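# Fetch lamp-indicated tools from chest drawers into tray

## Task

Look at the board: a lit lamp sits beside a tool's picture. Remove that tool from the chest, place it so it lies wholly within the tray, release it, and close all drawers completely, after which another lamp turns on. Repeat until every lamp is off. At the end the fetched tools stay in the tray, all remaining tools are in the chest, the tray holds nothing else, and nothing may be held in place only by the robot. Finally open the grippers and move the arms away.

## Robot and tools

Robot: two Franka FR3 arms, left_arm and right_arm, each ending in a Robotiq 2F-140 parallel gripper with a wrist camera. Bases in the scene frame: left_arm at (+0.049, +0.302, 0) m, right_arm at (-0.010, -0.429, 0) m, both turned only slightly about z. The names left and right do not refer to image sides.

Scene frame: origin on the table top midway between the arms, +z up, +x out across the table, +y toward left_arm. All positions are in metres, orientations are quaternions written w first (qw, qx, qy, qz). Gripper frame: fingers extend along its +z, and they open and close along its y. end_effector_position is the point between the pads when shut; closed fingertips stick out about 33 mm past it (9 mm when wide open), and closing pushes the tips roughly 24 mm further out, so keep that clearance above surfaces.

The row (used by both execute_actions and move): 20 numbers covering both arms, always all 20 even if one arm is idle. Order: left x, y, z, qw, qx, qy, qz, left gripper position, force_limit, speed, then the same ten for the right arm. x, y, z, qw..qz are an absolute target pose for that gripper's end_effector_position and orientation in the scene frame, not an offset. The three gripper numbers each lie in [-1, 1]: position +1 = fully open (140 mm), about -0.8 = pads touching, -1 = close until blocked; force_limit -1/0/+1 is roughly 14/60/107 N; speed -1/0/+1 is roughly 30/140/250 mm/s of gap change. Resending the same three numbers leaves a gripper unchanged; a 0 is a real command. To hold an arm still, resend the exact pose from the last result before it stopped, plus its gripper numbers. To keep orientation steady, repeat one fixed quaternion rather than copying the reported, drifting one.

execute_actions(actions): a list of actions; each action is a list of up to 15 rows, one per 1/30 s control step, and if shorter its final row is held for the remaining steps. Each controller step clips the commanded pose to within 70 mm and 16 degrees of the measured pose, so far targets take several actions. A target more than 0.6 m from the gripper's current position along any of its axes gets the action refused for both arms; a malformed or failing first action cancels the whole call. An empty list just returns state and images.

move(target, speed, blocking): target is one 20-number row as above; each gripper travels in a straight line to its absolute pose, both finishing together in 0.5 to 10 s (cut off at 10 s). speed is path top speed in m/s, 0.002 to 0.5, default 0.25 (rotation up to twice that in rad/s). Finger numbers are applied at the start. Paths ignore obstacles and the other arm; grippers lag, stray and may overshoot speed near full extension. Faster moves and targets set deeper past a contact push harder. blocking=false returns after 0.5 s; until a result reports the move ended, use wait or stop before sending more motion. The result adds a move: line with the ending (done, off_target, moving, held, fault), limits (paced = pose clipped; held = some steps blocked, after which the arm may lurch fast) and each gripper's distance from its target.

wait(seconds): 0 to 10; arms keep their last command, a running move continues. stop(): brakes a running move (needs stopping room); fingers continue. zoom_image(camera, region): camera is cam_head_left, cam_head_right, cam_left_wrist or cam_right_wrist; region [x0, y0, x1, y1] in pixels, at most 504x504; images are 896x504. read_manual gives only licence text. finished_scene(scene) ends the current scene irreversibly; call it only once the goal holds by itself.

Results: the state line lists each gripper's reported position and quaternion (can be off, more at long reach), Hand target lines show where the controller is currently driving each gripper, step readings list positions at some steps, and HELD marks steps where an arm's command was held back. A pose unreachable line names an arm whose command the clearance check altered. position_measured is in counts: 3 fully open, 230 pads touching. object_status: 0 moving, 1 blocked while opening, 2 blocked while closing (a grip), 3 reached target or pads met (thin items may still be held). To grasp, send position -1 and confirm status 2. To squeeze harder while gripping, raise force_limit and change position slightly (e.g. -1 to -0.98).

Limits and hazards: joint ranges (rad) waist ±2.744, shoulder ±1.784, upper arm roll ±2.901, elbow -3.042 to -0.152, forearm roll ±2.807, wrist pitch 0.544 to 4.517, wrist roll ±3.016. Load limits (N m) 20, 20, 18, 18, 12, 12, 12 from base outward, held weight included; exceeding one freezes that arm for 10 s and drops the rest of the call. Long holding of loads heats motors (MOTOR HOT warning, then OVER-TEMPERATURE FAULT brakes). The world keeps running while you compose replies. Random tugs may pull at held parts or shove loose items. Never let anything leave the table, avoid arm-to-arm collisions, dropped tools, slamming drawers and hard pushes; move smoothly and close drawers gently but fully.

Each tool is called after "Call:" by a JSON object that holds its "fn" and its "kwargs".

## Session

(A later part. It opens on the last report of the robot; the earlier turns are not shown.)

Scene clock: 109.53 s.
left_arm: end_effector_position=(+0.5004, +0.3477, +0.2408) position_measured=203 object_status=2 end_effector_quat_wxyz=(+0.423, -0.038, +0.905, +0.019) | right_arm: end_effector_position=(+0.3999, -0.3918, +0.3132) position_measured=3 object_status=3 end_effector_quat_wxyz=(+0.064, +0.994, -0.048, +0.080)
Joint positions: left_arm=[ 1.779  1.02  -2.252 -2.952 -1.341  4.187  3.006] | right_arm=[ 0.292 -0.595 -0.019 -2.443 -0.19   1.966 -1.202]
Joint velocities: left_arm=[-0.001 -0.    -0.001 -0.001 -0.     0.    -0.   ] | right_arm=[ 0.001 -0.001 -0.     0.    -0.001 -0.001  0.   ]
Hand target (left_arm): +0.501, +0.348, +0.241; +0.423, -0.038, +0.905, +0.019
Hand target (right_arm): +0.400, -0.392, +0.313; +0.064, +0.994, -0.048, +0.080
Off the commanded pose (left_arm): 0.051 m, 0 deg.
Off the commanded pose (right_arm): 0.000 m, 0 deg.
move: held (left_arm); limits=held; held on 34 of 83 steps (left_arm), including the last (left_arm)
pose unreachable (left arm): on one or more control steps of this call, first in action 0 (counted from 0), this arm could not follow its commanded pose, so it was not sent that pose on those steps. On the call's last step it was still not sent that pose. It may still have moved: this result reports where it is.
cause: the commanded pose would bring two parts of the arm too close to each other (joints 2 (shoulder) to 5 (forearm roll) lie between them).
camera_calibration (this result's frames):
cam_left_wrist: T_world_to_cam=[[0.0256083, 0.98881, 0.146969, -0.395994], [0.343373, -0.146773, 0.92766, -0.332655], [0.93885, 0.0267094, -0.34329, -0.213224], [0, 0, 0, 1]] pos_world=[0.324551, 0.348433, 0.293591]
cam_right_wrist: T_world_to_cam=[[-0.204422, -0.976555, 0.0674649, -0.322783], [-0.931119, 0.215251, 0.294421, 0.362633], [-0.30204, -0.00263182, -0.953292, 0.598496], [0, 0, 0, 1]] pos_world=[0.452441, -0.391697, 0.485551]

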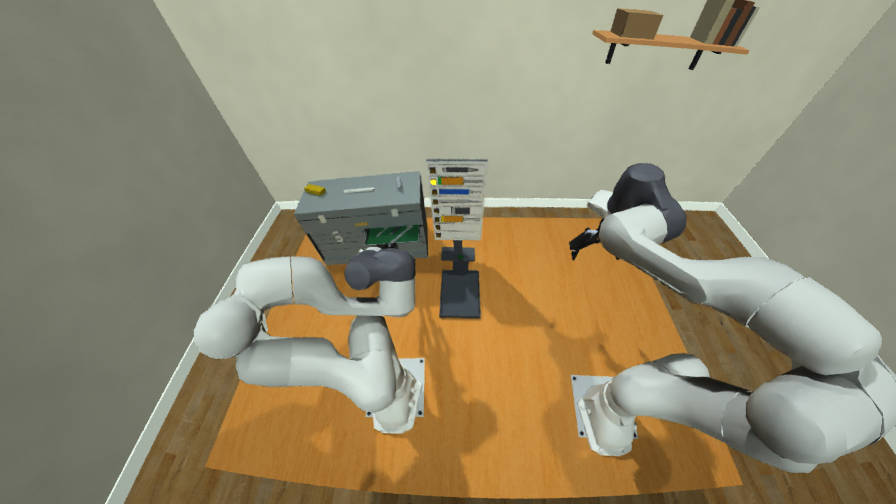

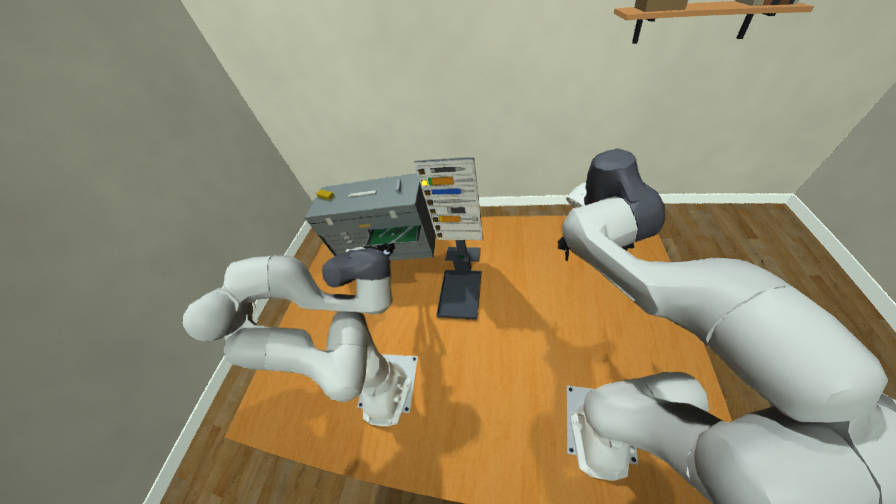

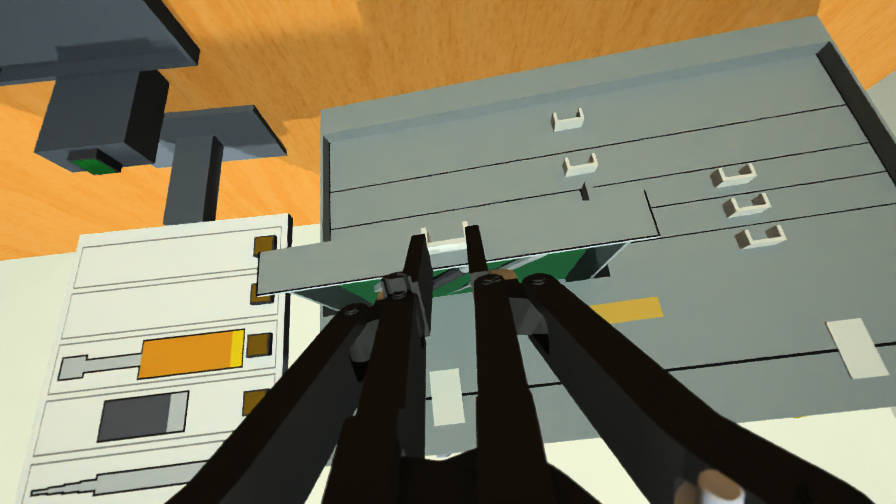

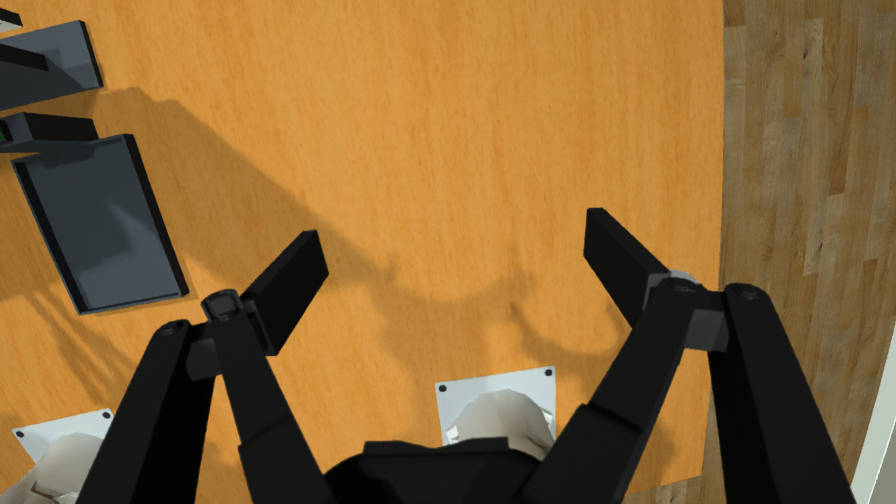

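Call:
{"fn": "move", "kwargs": {"target": [0.585,0.354,0.241,0.423,-0.036,0.906,0.017,-1,1,0, 0.40,-0.392,0.313,0.064,0.994,-0.048,0.080,1,0,0], "speed": 0.08}}

Call:
{"fn": "move", "kwargs": {"target": [0.585,0.354,0.241,0.423,-0.036,0.906,0.017,0,1,0, 0.40,-0.392,0.313,0.064,0.994,-0.048,0.080,1,0,0]}}

Call:
{"fn": "move", "kwargs": {"target": [0.56,0.30,0.25,0.423,-0.036,0.906,0.017,-1,1,0, 0.40,-0.392,0.313,0.064,0.994,-0.048,0.080,1,0,0], "speed": 0.08}}

Call:
{"fn": "move", "kwargs": {"target": [0.575,0.30,0.229,0.423,-0.036,0.906,0.017,-1,1,0, 0.40,-0.392,0.313,0.064,0.994,-0.048,0.080,1,0,0], "speed": 0.05}}

Call:
{"fn": "move", "kwargs": {"target": [0.625,0.303,0.229,0.423,-0.036,0.906,0.017,-1,1,0, 0.40,-0.392,0.313,0.064,0.994,-0.048,0.080,1,0,0], "speed": 0.03}}

Scene clock: 113.20 s.
left_arm: end_effector_position=(+0.5830, +0.3548, +0.2414) position_measured=203 object_status=2 end_effector_quat_wxyz=(+0.422, -0.040, +0.905, +0.019) | right_arm: end_effector_position=(+0.3999, -0.3918, +0.3132) position_measured=3 object_status=3 end_effector_quat_wxyz=(+0.064, +0.994, -0.048, +0.080)
Joint positions: left_arm=[ 1.641  0.839 -2.035 -2.722 -1.244  4.056  3.007] | right_arm=[ 0.292 -0.595 -0.019 -2.443 -0.19   1.966 -1.202]
Joint velocities: left_arm=[-0.    -0.004  0.004  0.004  0.002 -0.006  0.   ] | right_arm=[ 0.    -0.    -0.001 -0.001  0.002  0.     0.   ]
Hand target (left_arm): +0.585, +0.353, +0.242; +0.423, -0.036, +0.905, +0.017
Hand target (right_arm): +0.400, -0.392, +0.313; +0.064, +0.994, -0.048, +0.080
Off the commanded pose (left_arm): 0.002 m, 0 deg.
Off the commanded pose (right_arm): 0.000 m, 0 deg.
joint sent to its limit (left arm) — the command would take joint 7 (wrist roll) past its upper limit, so that joint was sent only as far as its limit.
move: done
camera_calibration (this result's frames):
cam_left_wrist: T_world_to_cam=[[0.0227214, 0.988996, 0.146187, -0.403494], [0.34537, -0.144987, 0.927199, -0.36222], [0.938191, 0.0294213, -0.344864, -0.29095], [0, 0, 0, 1]] pos_world=[0.407235, 0.355097, 0.294498]
cam_right_wrist: T_world_to_cam=[[-0.204422, -0.976555, 0.0674649, -0.322783], [-0.93112, 0.21525, 0.294421, 0.362633], [-0.30204, -0.00263196, -0.953292, 0.598496], [0, 0, 0, 1]] pos_world=[0.452441, -0.391697, 0.485551]

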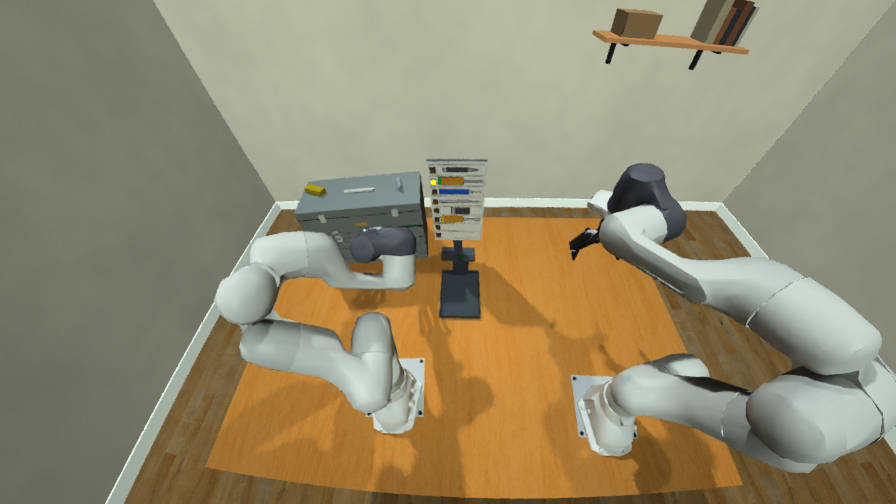

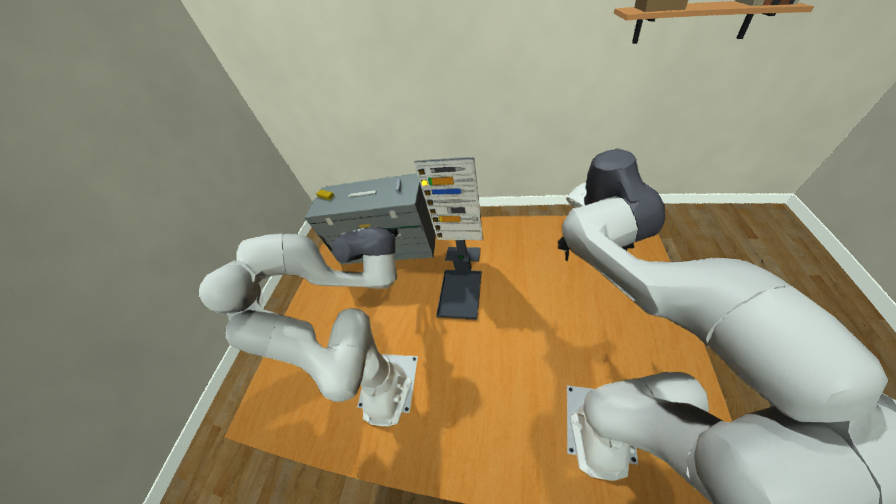

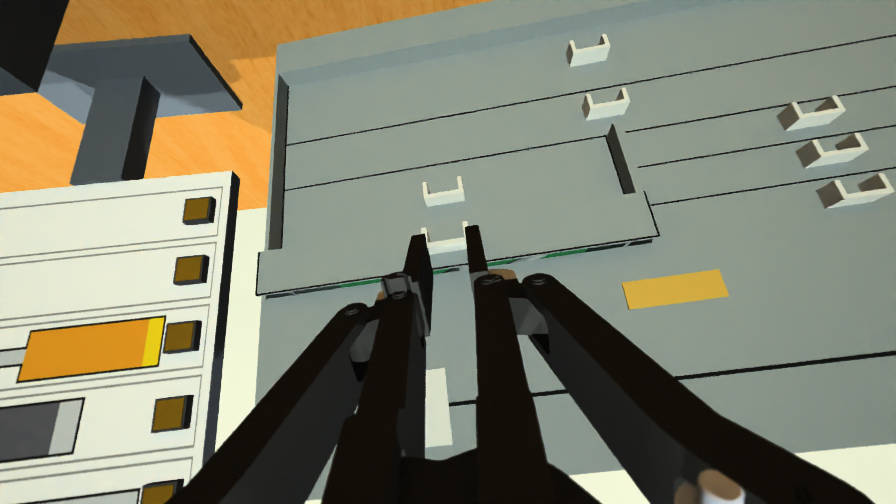

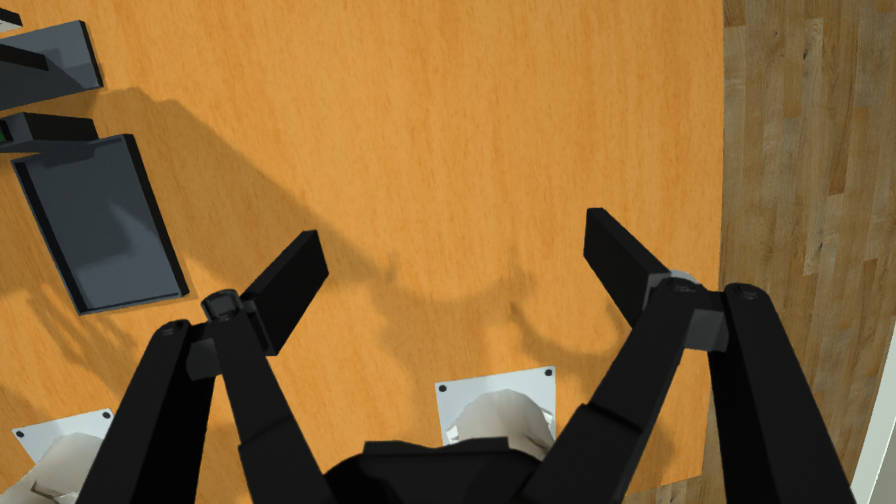

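Scene clock: 113.90 s.
left_arm: end_effector_position=(+0.5836, +0.3531, +0.2402) position_measured=129 object_status=3 end_effector_quat_wxyz=(+0.422, -0.037, +0.906, +0.017) | right_arm: end_effector_position=(+0.3999, -0.3918, +0.3132) position_measured=3 object_status=3 end_effector_quat_wxyz=(+0.064, +0.994, -0.048, +0.080)
Joint positions: left_arm=[ 1.644  0.834 -2.035 -2.722 -1.244  4.043  3.007] | right_arm=[ 0.292 -0.595 -0.019 -2.443 -0.19   1.966 -1.202]
Joint velocities: left_arm=[ 0.002 -0.002 -0.    -0.     0.    -0.011  0.002] | right_arm=[ 0.001  0.001 -0.001 -0.001 -0.001 -0.001 -0.002]
Hand target (left_arm): +0.585, +0.354, +0.241; +0.423, -0.036, +0.905, +0.017
Hand target (right_arm): +0.400, -0.392, +0.313; +0.064, +0.994, -0.048, +0.080
Off the commanded pose (left_arm): 0.002 m, 0 deg.
Off the commanded pose (right_arm): 0.000 m, 0 deg.
joint sent to its limit (left arm) — the command would take joint 7 (wrist roll) past its upper limit, so that joint was sent only as far as its limit.
move: done
camera_calibration (this result's frames):
cam_left_wrist: T_world_to_cam=[[0.0291278, 0.989228, 0.143455, -0.404792], [0.34598, -0.144622, 0.927029, -0.362038], [0.93779, 0.0226303, -0.346466, -0.288857], [0, 0, 0, 1]] pos_world=[0.407936, 0.35461, 0.29361]
cam_right_wrist: T_world_to_cam=[[-0.204422, -0.976555, 0.0674648, -0.322783], [-0.93112, 0.215251, 0.294421, 0.362633], [-0.30204, -0.00263174, -0.953292, 0.598496], [0, 0, 0, 1]] pos_world=[0.452441, -0.391697, 0.485551]

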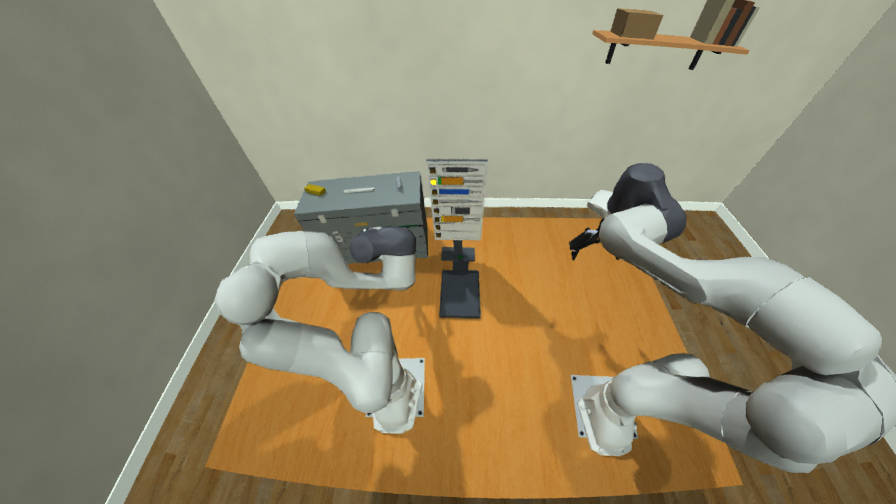

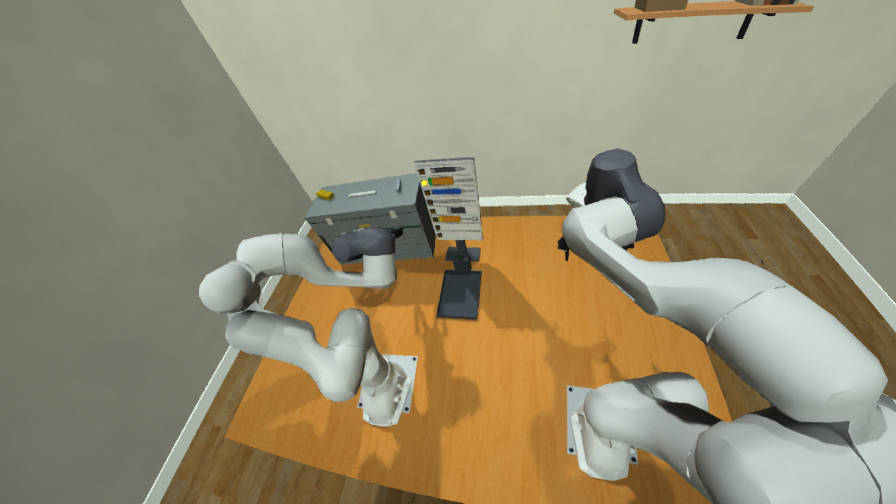

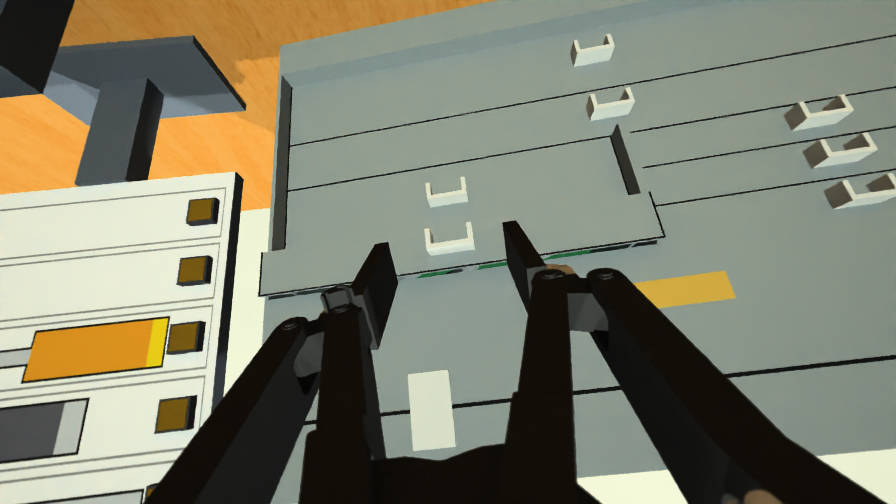

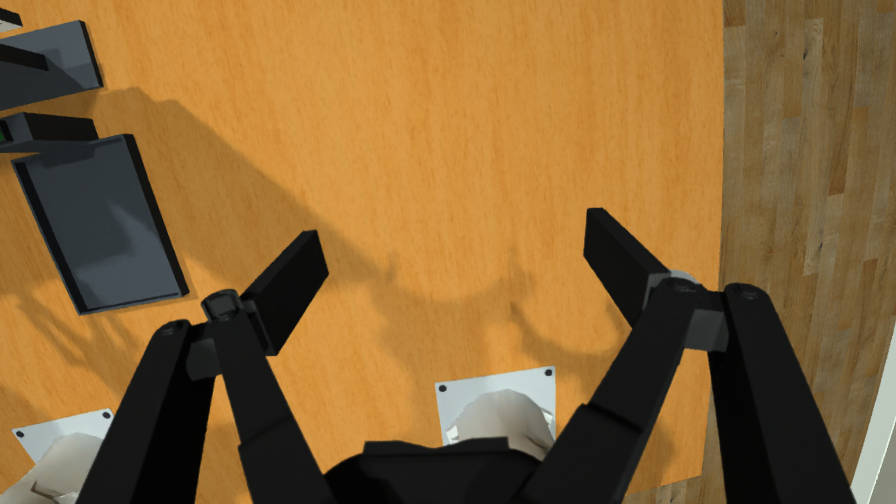

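Scene clock: 115.17 s.
left_arm: end_effector_position=(+0.5615, +0.3005, +0.2515) position_measured=235 object_status=3 end_effector_quat_wxyz=(+0.425, -0.029, +0.904, +0.018) | right_arm: end_effector_position=(+0.3999, -0.3918, +0.3132) position_measured=3 object_status=3 end_effector_quat_wxyz=(+0.064, +0.994, -0.048, +0.080)
Joint positions: left_arm=[ 1.549  0.802 -2.119 -2.768 -1.299  4.138  2.897] | right_arm=[ 0.292 -0.595 -0.019 -2.443 -0.19   1.966 -1.202]
Joint velocities: left_arm=[-0.005  0.001  0.    -0.002  0.001  0.014 -0.031] | right_arm=[-0.001  0.001  0.001  0.     0.     0.    -0.002]
Hand target (left_arm): +0.560, +0.300, +0.251; +0.424, -0.036, +0.905, +0.017
Hand target (right_arm): +0.400, -0.392, +0.313; +0.064, +0.994, -0.048, +0.080
Off the commanded pose (left_arm): 0.002 m, 1 deg.
Off the commanded pose (right_arm): 0.000 m, 0 deg.
move: done
camera_calibration (this result's frames):
cam_left_wrist: T_world_to_cam=[[0.0418971, 0.987097, 0.154545, -0.363015], [0.336744, -0.159582, 0.927975, -0.363051], [0.940664, 0.0131626, -0.339085, -0.263674], [0, 0, 0, 1]] pos_world=[0.385493, 0.303865, 0.303597]
cam_right_wrist: T_world_to_cam=[[-0.204422, -0.976555, 0.0674648, -0.322783], [-0.931119, 0.215251, 0.294421, 0.362633], [-0.30204, -0.00263177, -0.953292, 0.598496], [0, 0, 0, 1]] pos_world=[0.452441, -0.391697, 0.485551]

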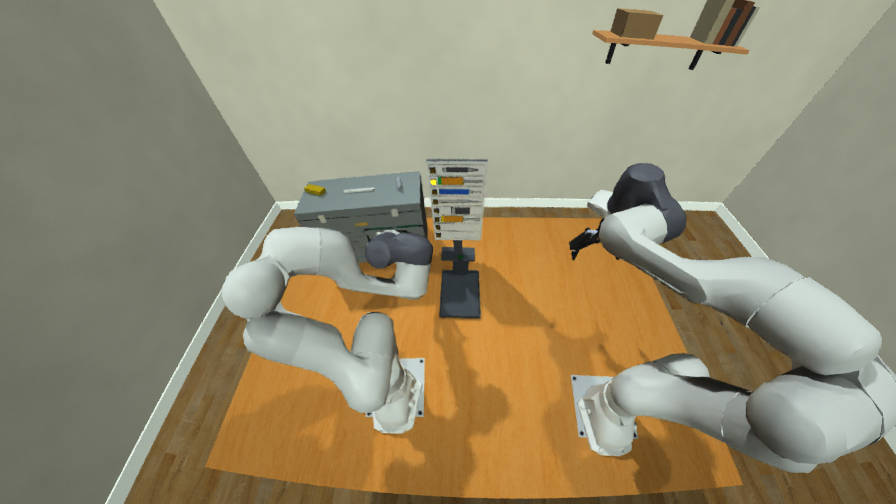

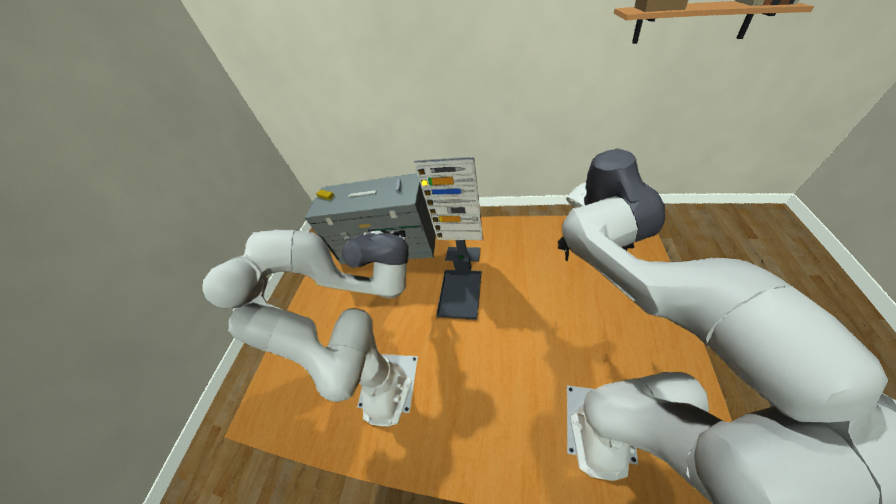

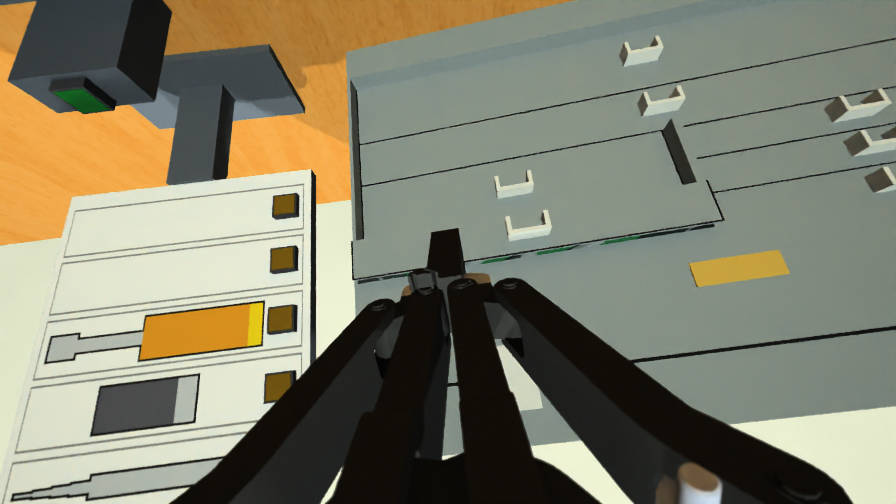

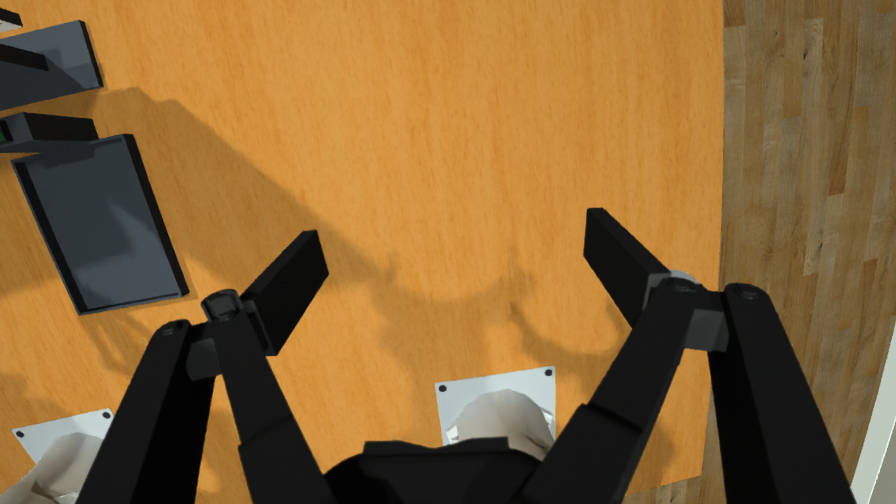

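Scene clock: 116.10 s.
left_arm: end_effector_position=(+0.5736, +0.2998, +0.2283) position_measured=235 object_status=3 end_effector_quat_wxyz=(+0.421, -0.028, +0.906, +0.020) | right_arm: end_effector_position=(+0.3999, -0.3918, +0.3132) position_measured=3 object_status=3 end_effector_quat_wxyz=(+0.064, +0.994, -0.048, +0.080)
Joint positions: left_arm=[ 1.475  0.768 -1.998 -2.765 -1.206  4.127  2.827] | right_arm=[ 0.292 -0.595 -0.019 -2.443 -0.19   1.966 -1.202]
Joint velocities: left_arm=[-0.008 -0.     0.006  0.     0.015  0.003 -0.037] | right_arm=[-0.    -0.     0.001  0.    -0.001 -0.     0.001]
Hand target (left_arm): +0.575, +0.300, +0.230; +0.423, -0.036, +0.905, +0.017
Hand target (right_arm): +0.400, -0.392, +0.313; +0.064, +0.994, -0.048, +0.080
Off the commanded pose (left_arm): 0.002 m, 1 deg.
Off the commanded pose (right_arm): 0.000 m, 0 deg.
move: done
camera_calibration (this result's frames):
cam_left_wrist: T_world_to_cam=[[0.0427448, 0.986747, 0.156538, -0.360105], [0.345885, -0.161607, 0.924255, -0.349447], [0.937303, 0.014637, -0.348209, -0.279307], [0, 0, 0, 1]] pos_world=[0.398057, 0.302947, 0.282091]
cam_right_wrist: T_world_to_cam=[[-0.204422, -0.976555, 0.0674649, -0.322783], [-0.931119, 0.215251, 0.294421, 0.362633], [-0.30204, -0.00263187, -0.953292, 0.598496], [0, 0, 0, 1]] pos_world=[0.452441, -0.391697, 0.485551]

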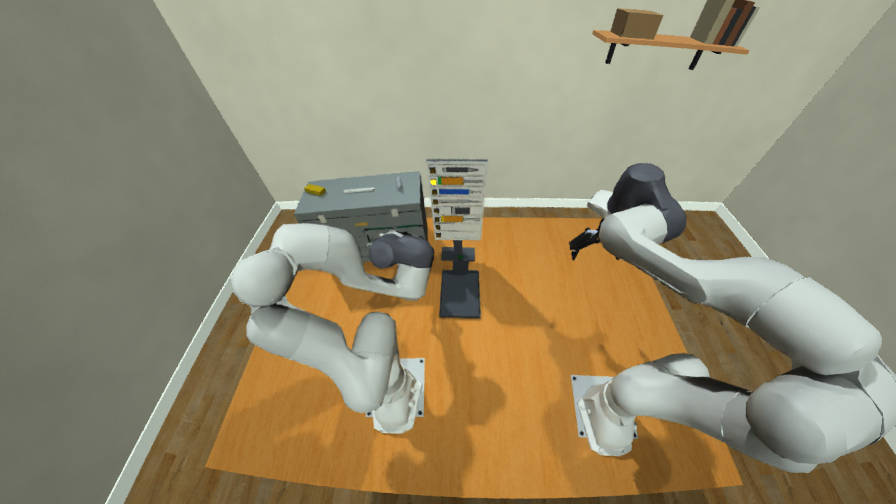

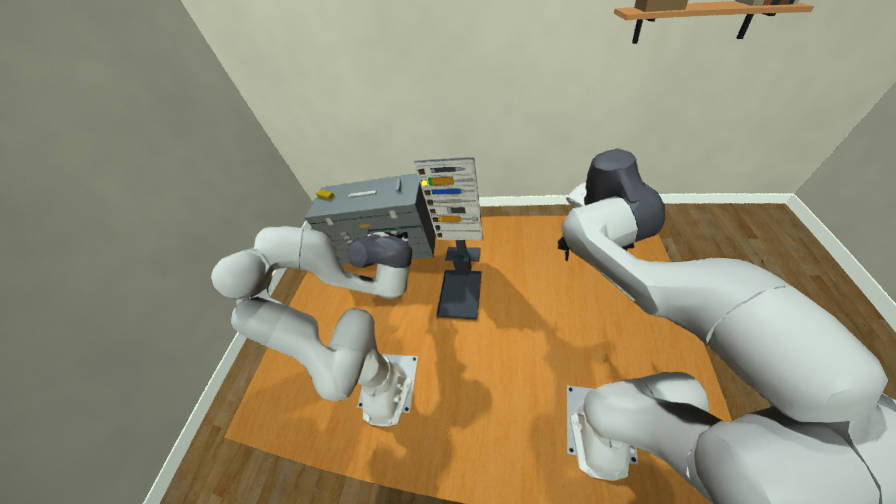

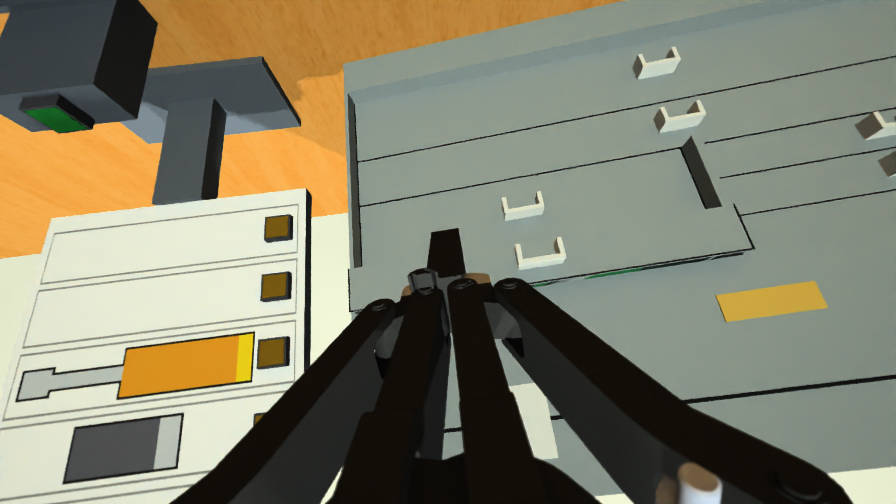

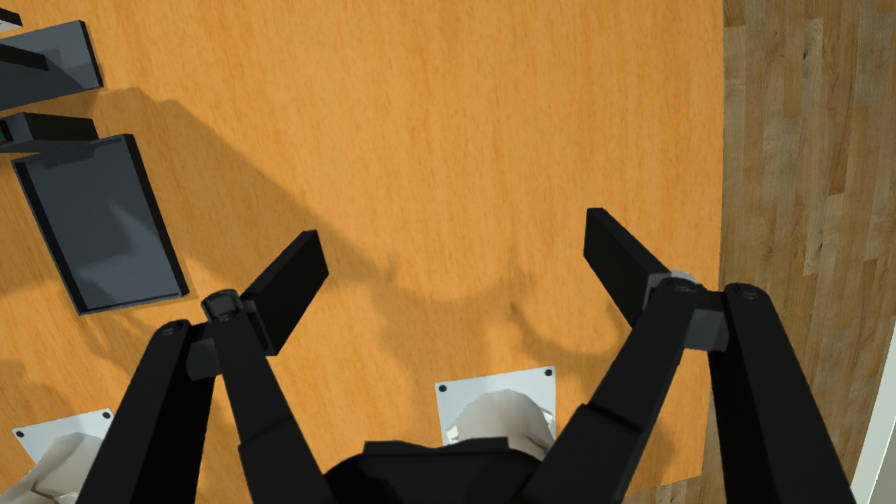

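Scene clock: 118.03 s.
left_arm: end_effector_position=(+0.6159, +0.3043, +0.2253) position_measured=235 object_status=3 end_effector_quat_wxyz=(+0.417, -0.041, +0.907, +0.022) | right_arm: end_effector_position=(+0.3999, -0.3918, +0.3132) position_measured=3 object_status=3 end_effector_quat_wxyz=(+0.064, +0.994, -0.048, +0.080)
Joint positions: left_arm=[ 1.36   0.706 -1.855 -2.628 -1.196  4.074  2.839] | right_arm=[ 0.292 -0.595 -0.019 -2.443 -0.19   1.966 -1.202]
Joint velocities: left_arm=[-0.014 -0.     0.004  0.006 -0.007  0.013  0.015] | right_arm=[-0.    -0.001  0.001  0.001  0.001 -0.002  0.001]
Hand target (left_arm): +0.625, +0.302, +0.230; +0.423, -0.036, +0.905, +0.017
Hand target (right_arm): +0.400, -0.392, +0.313; +0.064, +0.994, -0.048, +0.080
Off the commanded pose (left_arm): 0.010 m, 1 deg.
Off the commanded pose (right_arm): 0.000 m, 0 deg.
move: off_target (left_arm)
camera_calibration (this result's frames):
cam_left_wrist: T_world_to_cam=[[0.0186545, 0.988646, 0.149104, -0.349983], [0.356195, -0.145916, 0.922948, -0.371438], [0.934225, 0.0358929, -0.354873, -0.323104], [0, 0, 0, 1]] pos_world=[0.440685, 0.303407, 0.280341]
cam_right_wrist: T_world_to_cam=[[-0.204422, -0.976555, 0.0674649, -0.322783], [-0.93112, 0.21525, 0.294421, 0.362633], [-0.30204, -0.00263194, -0.953292, 0.598496], [0, 0, 0, 1]] pos_world=[0.452441, -0.391697, 0.485551]

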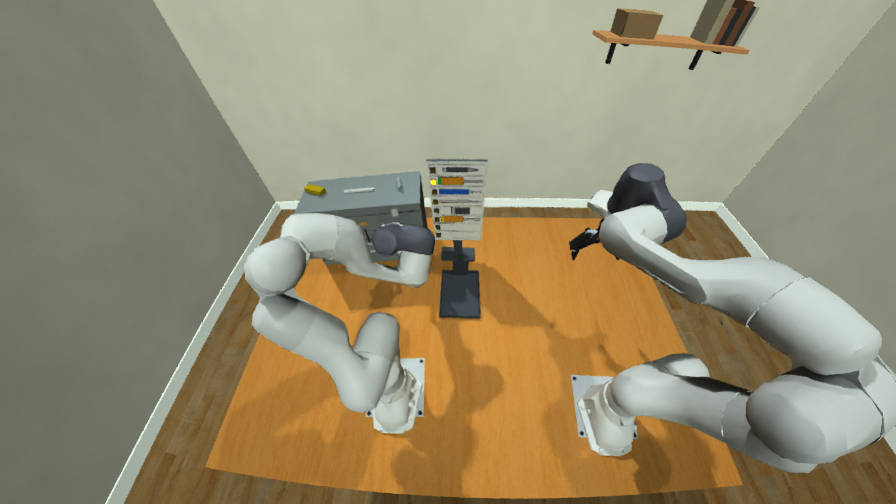

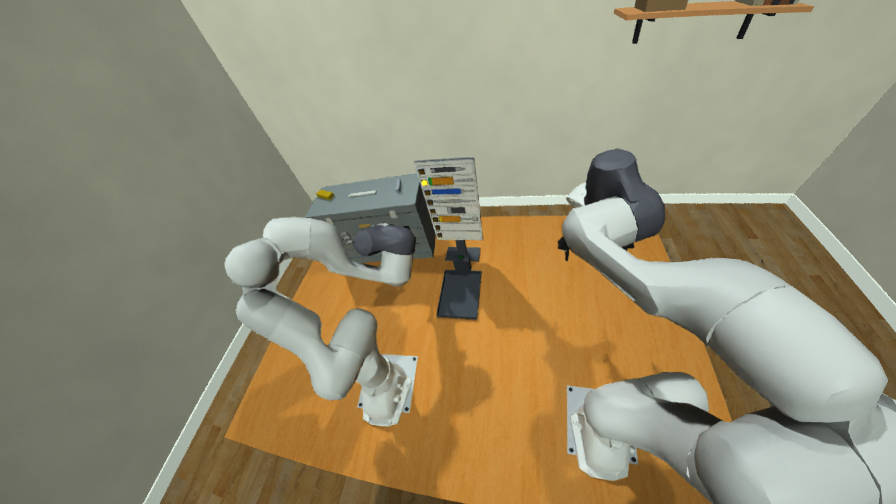

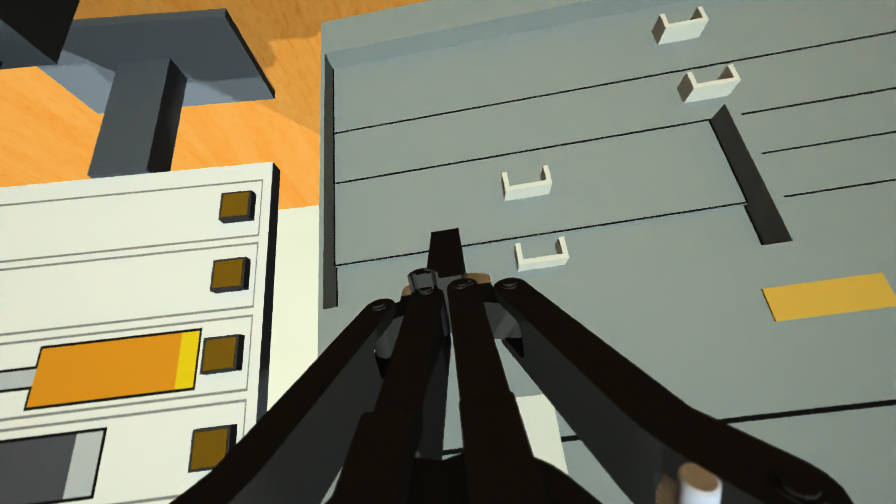

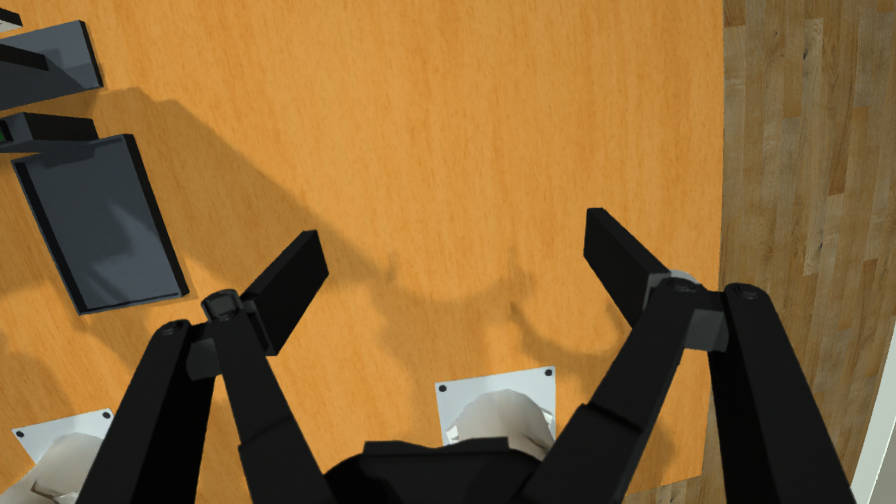

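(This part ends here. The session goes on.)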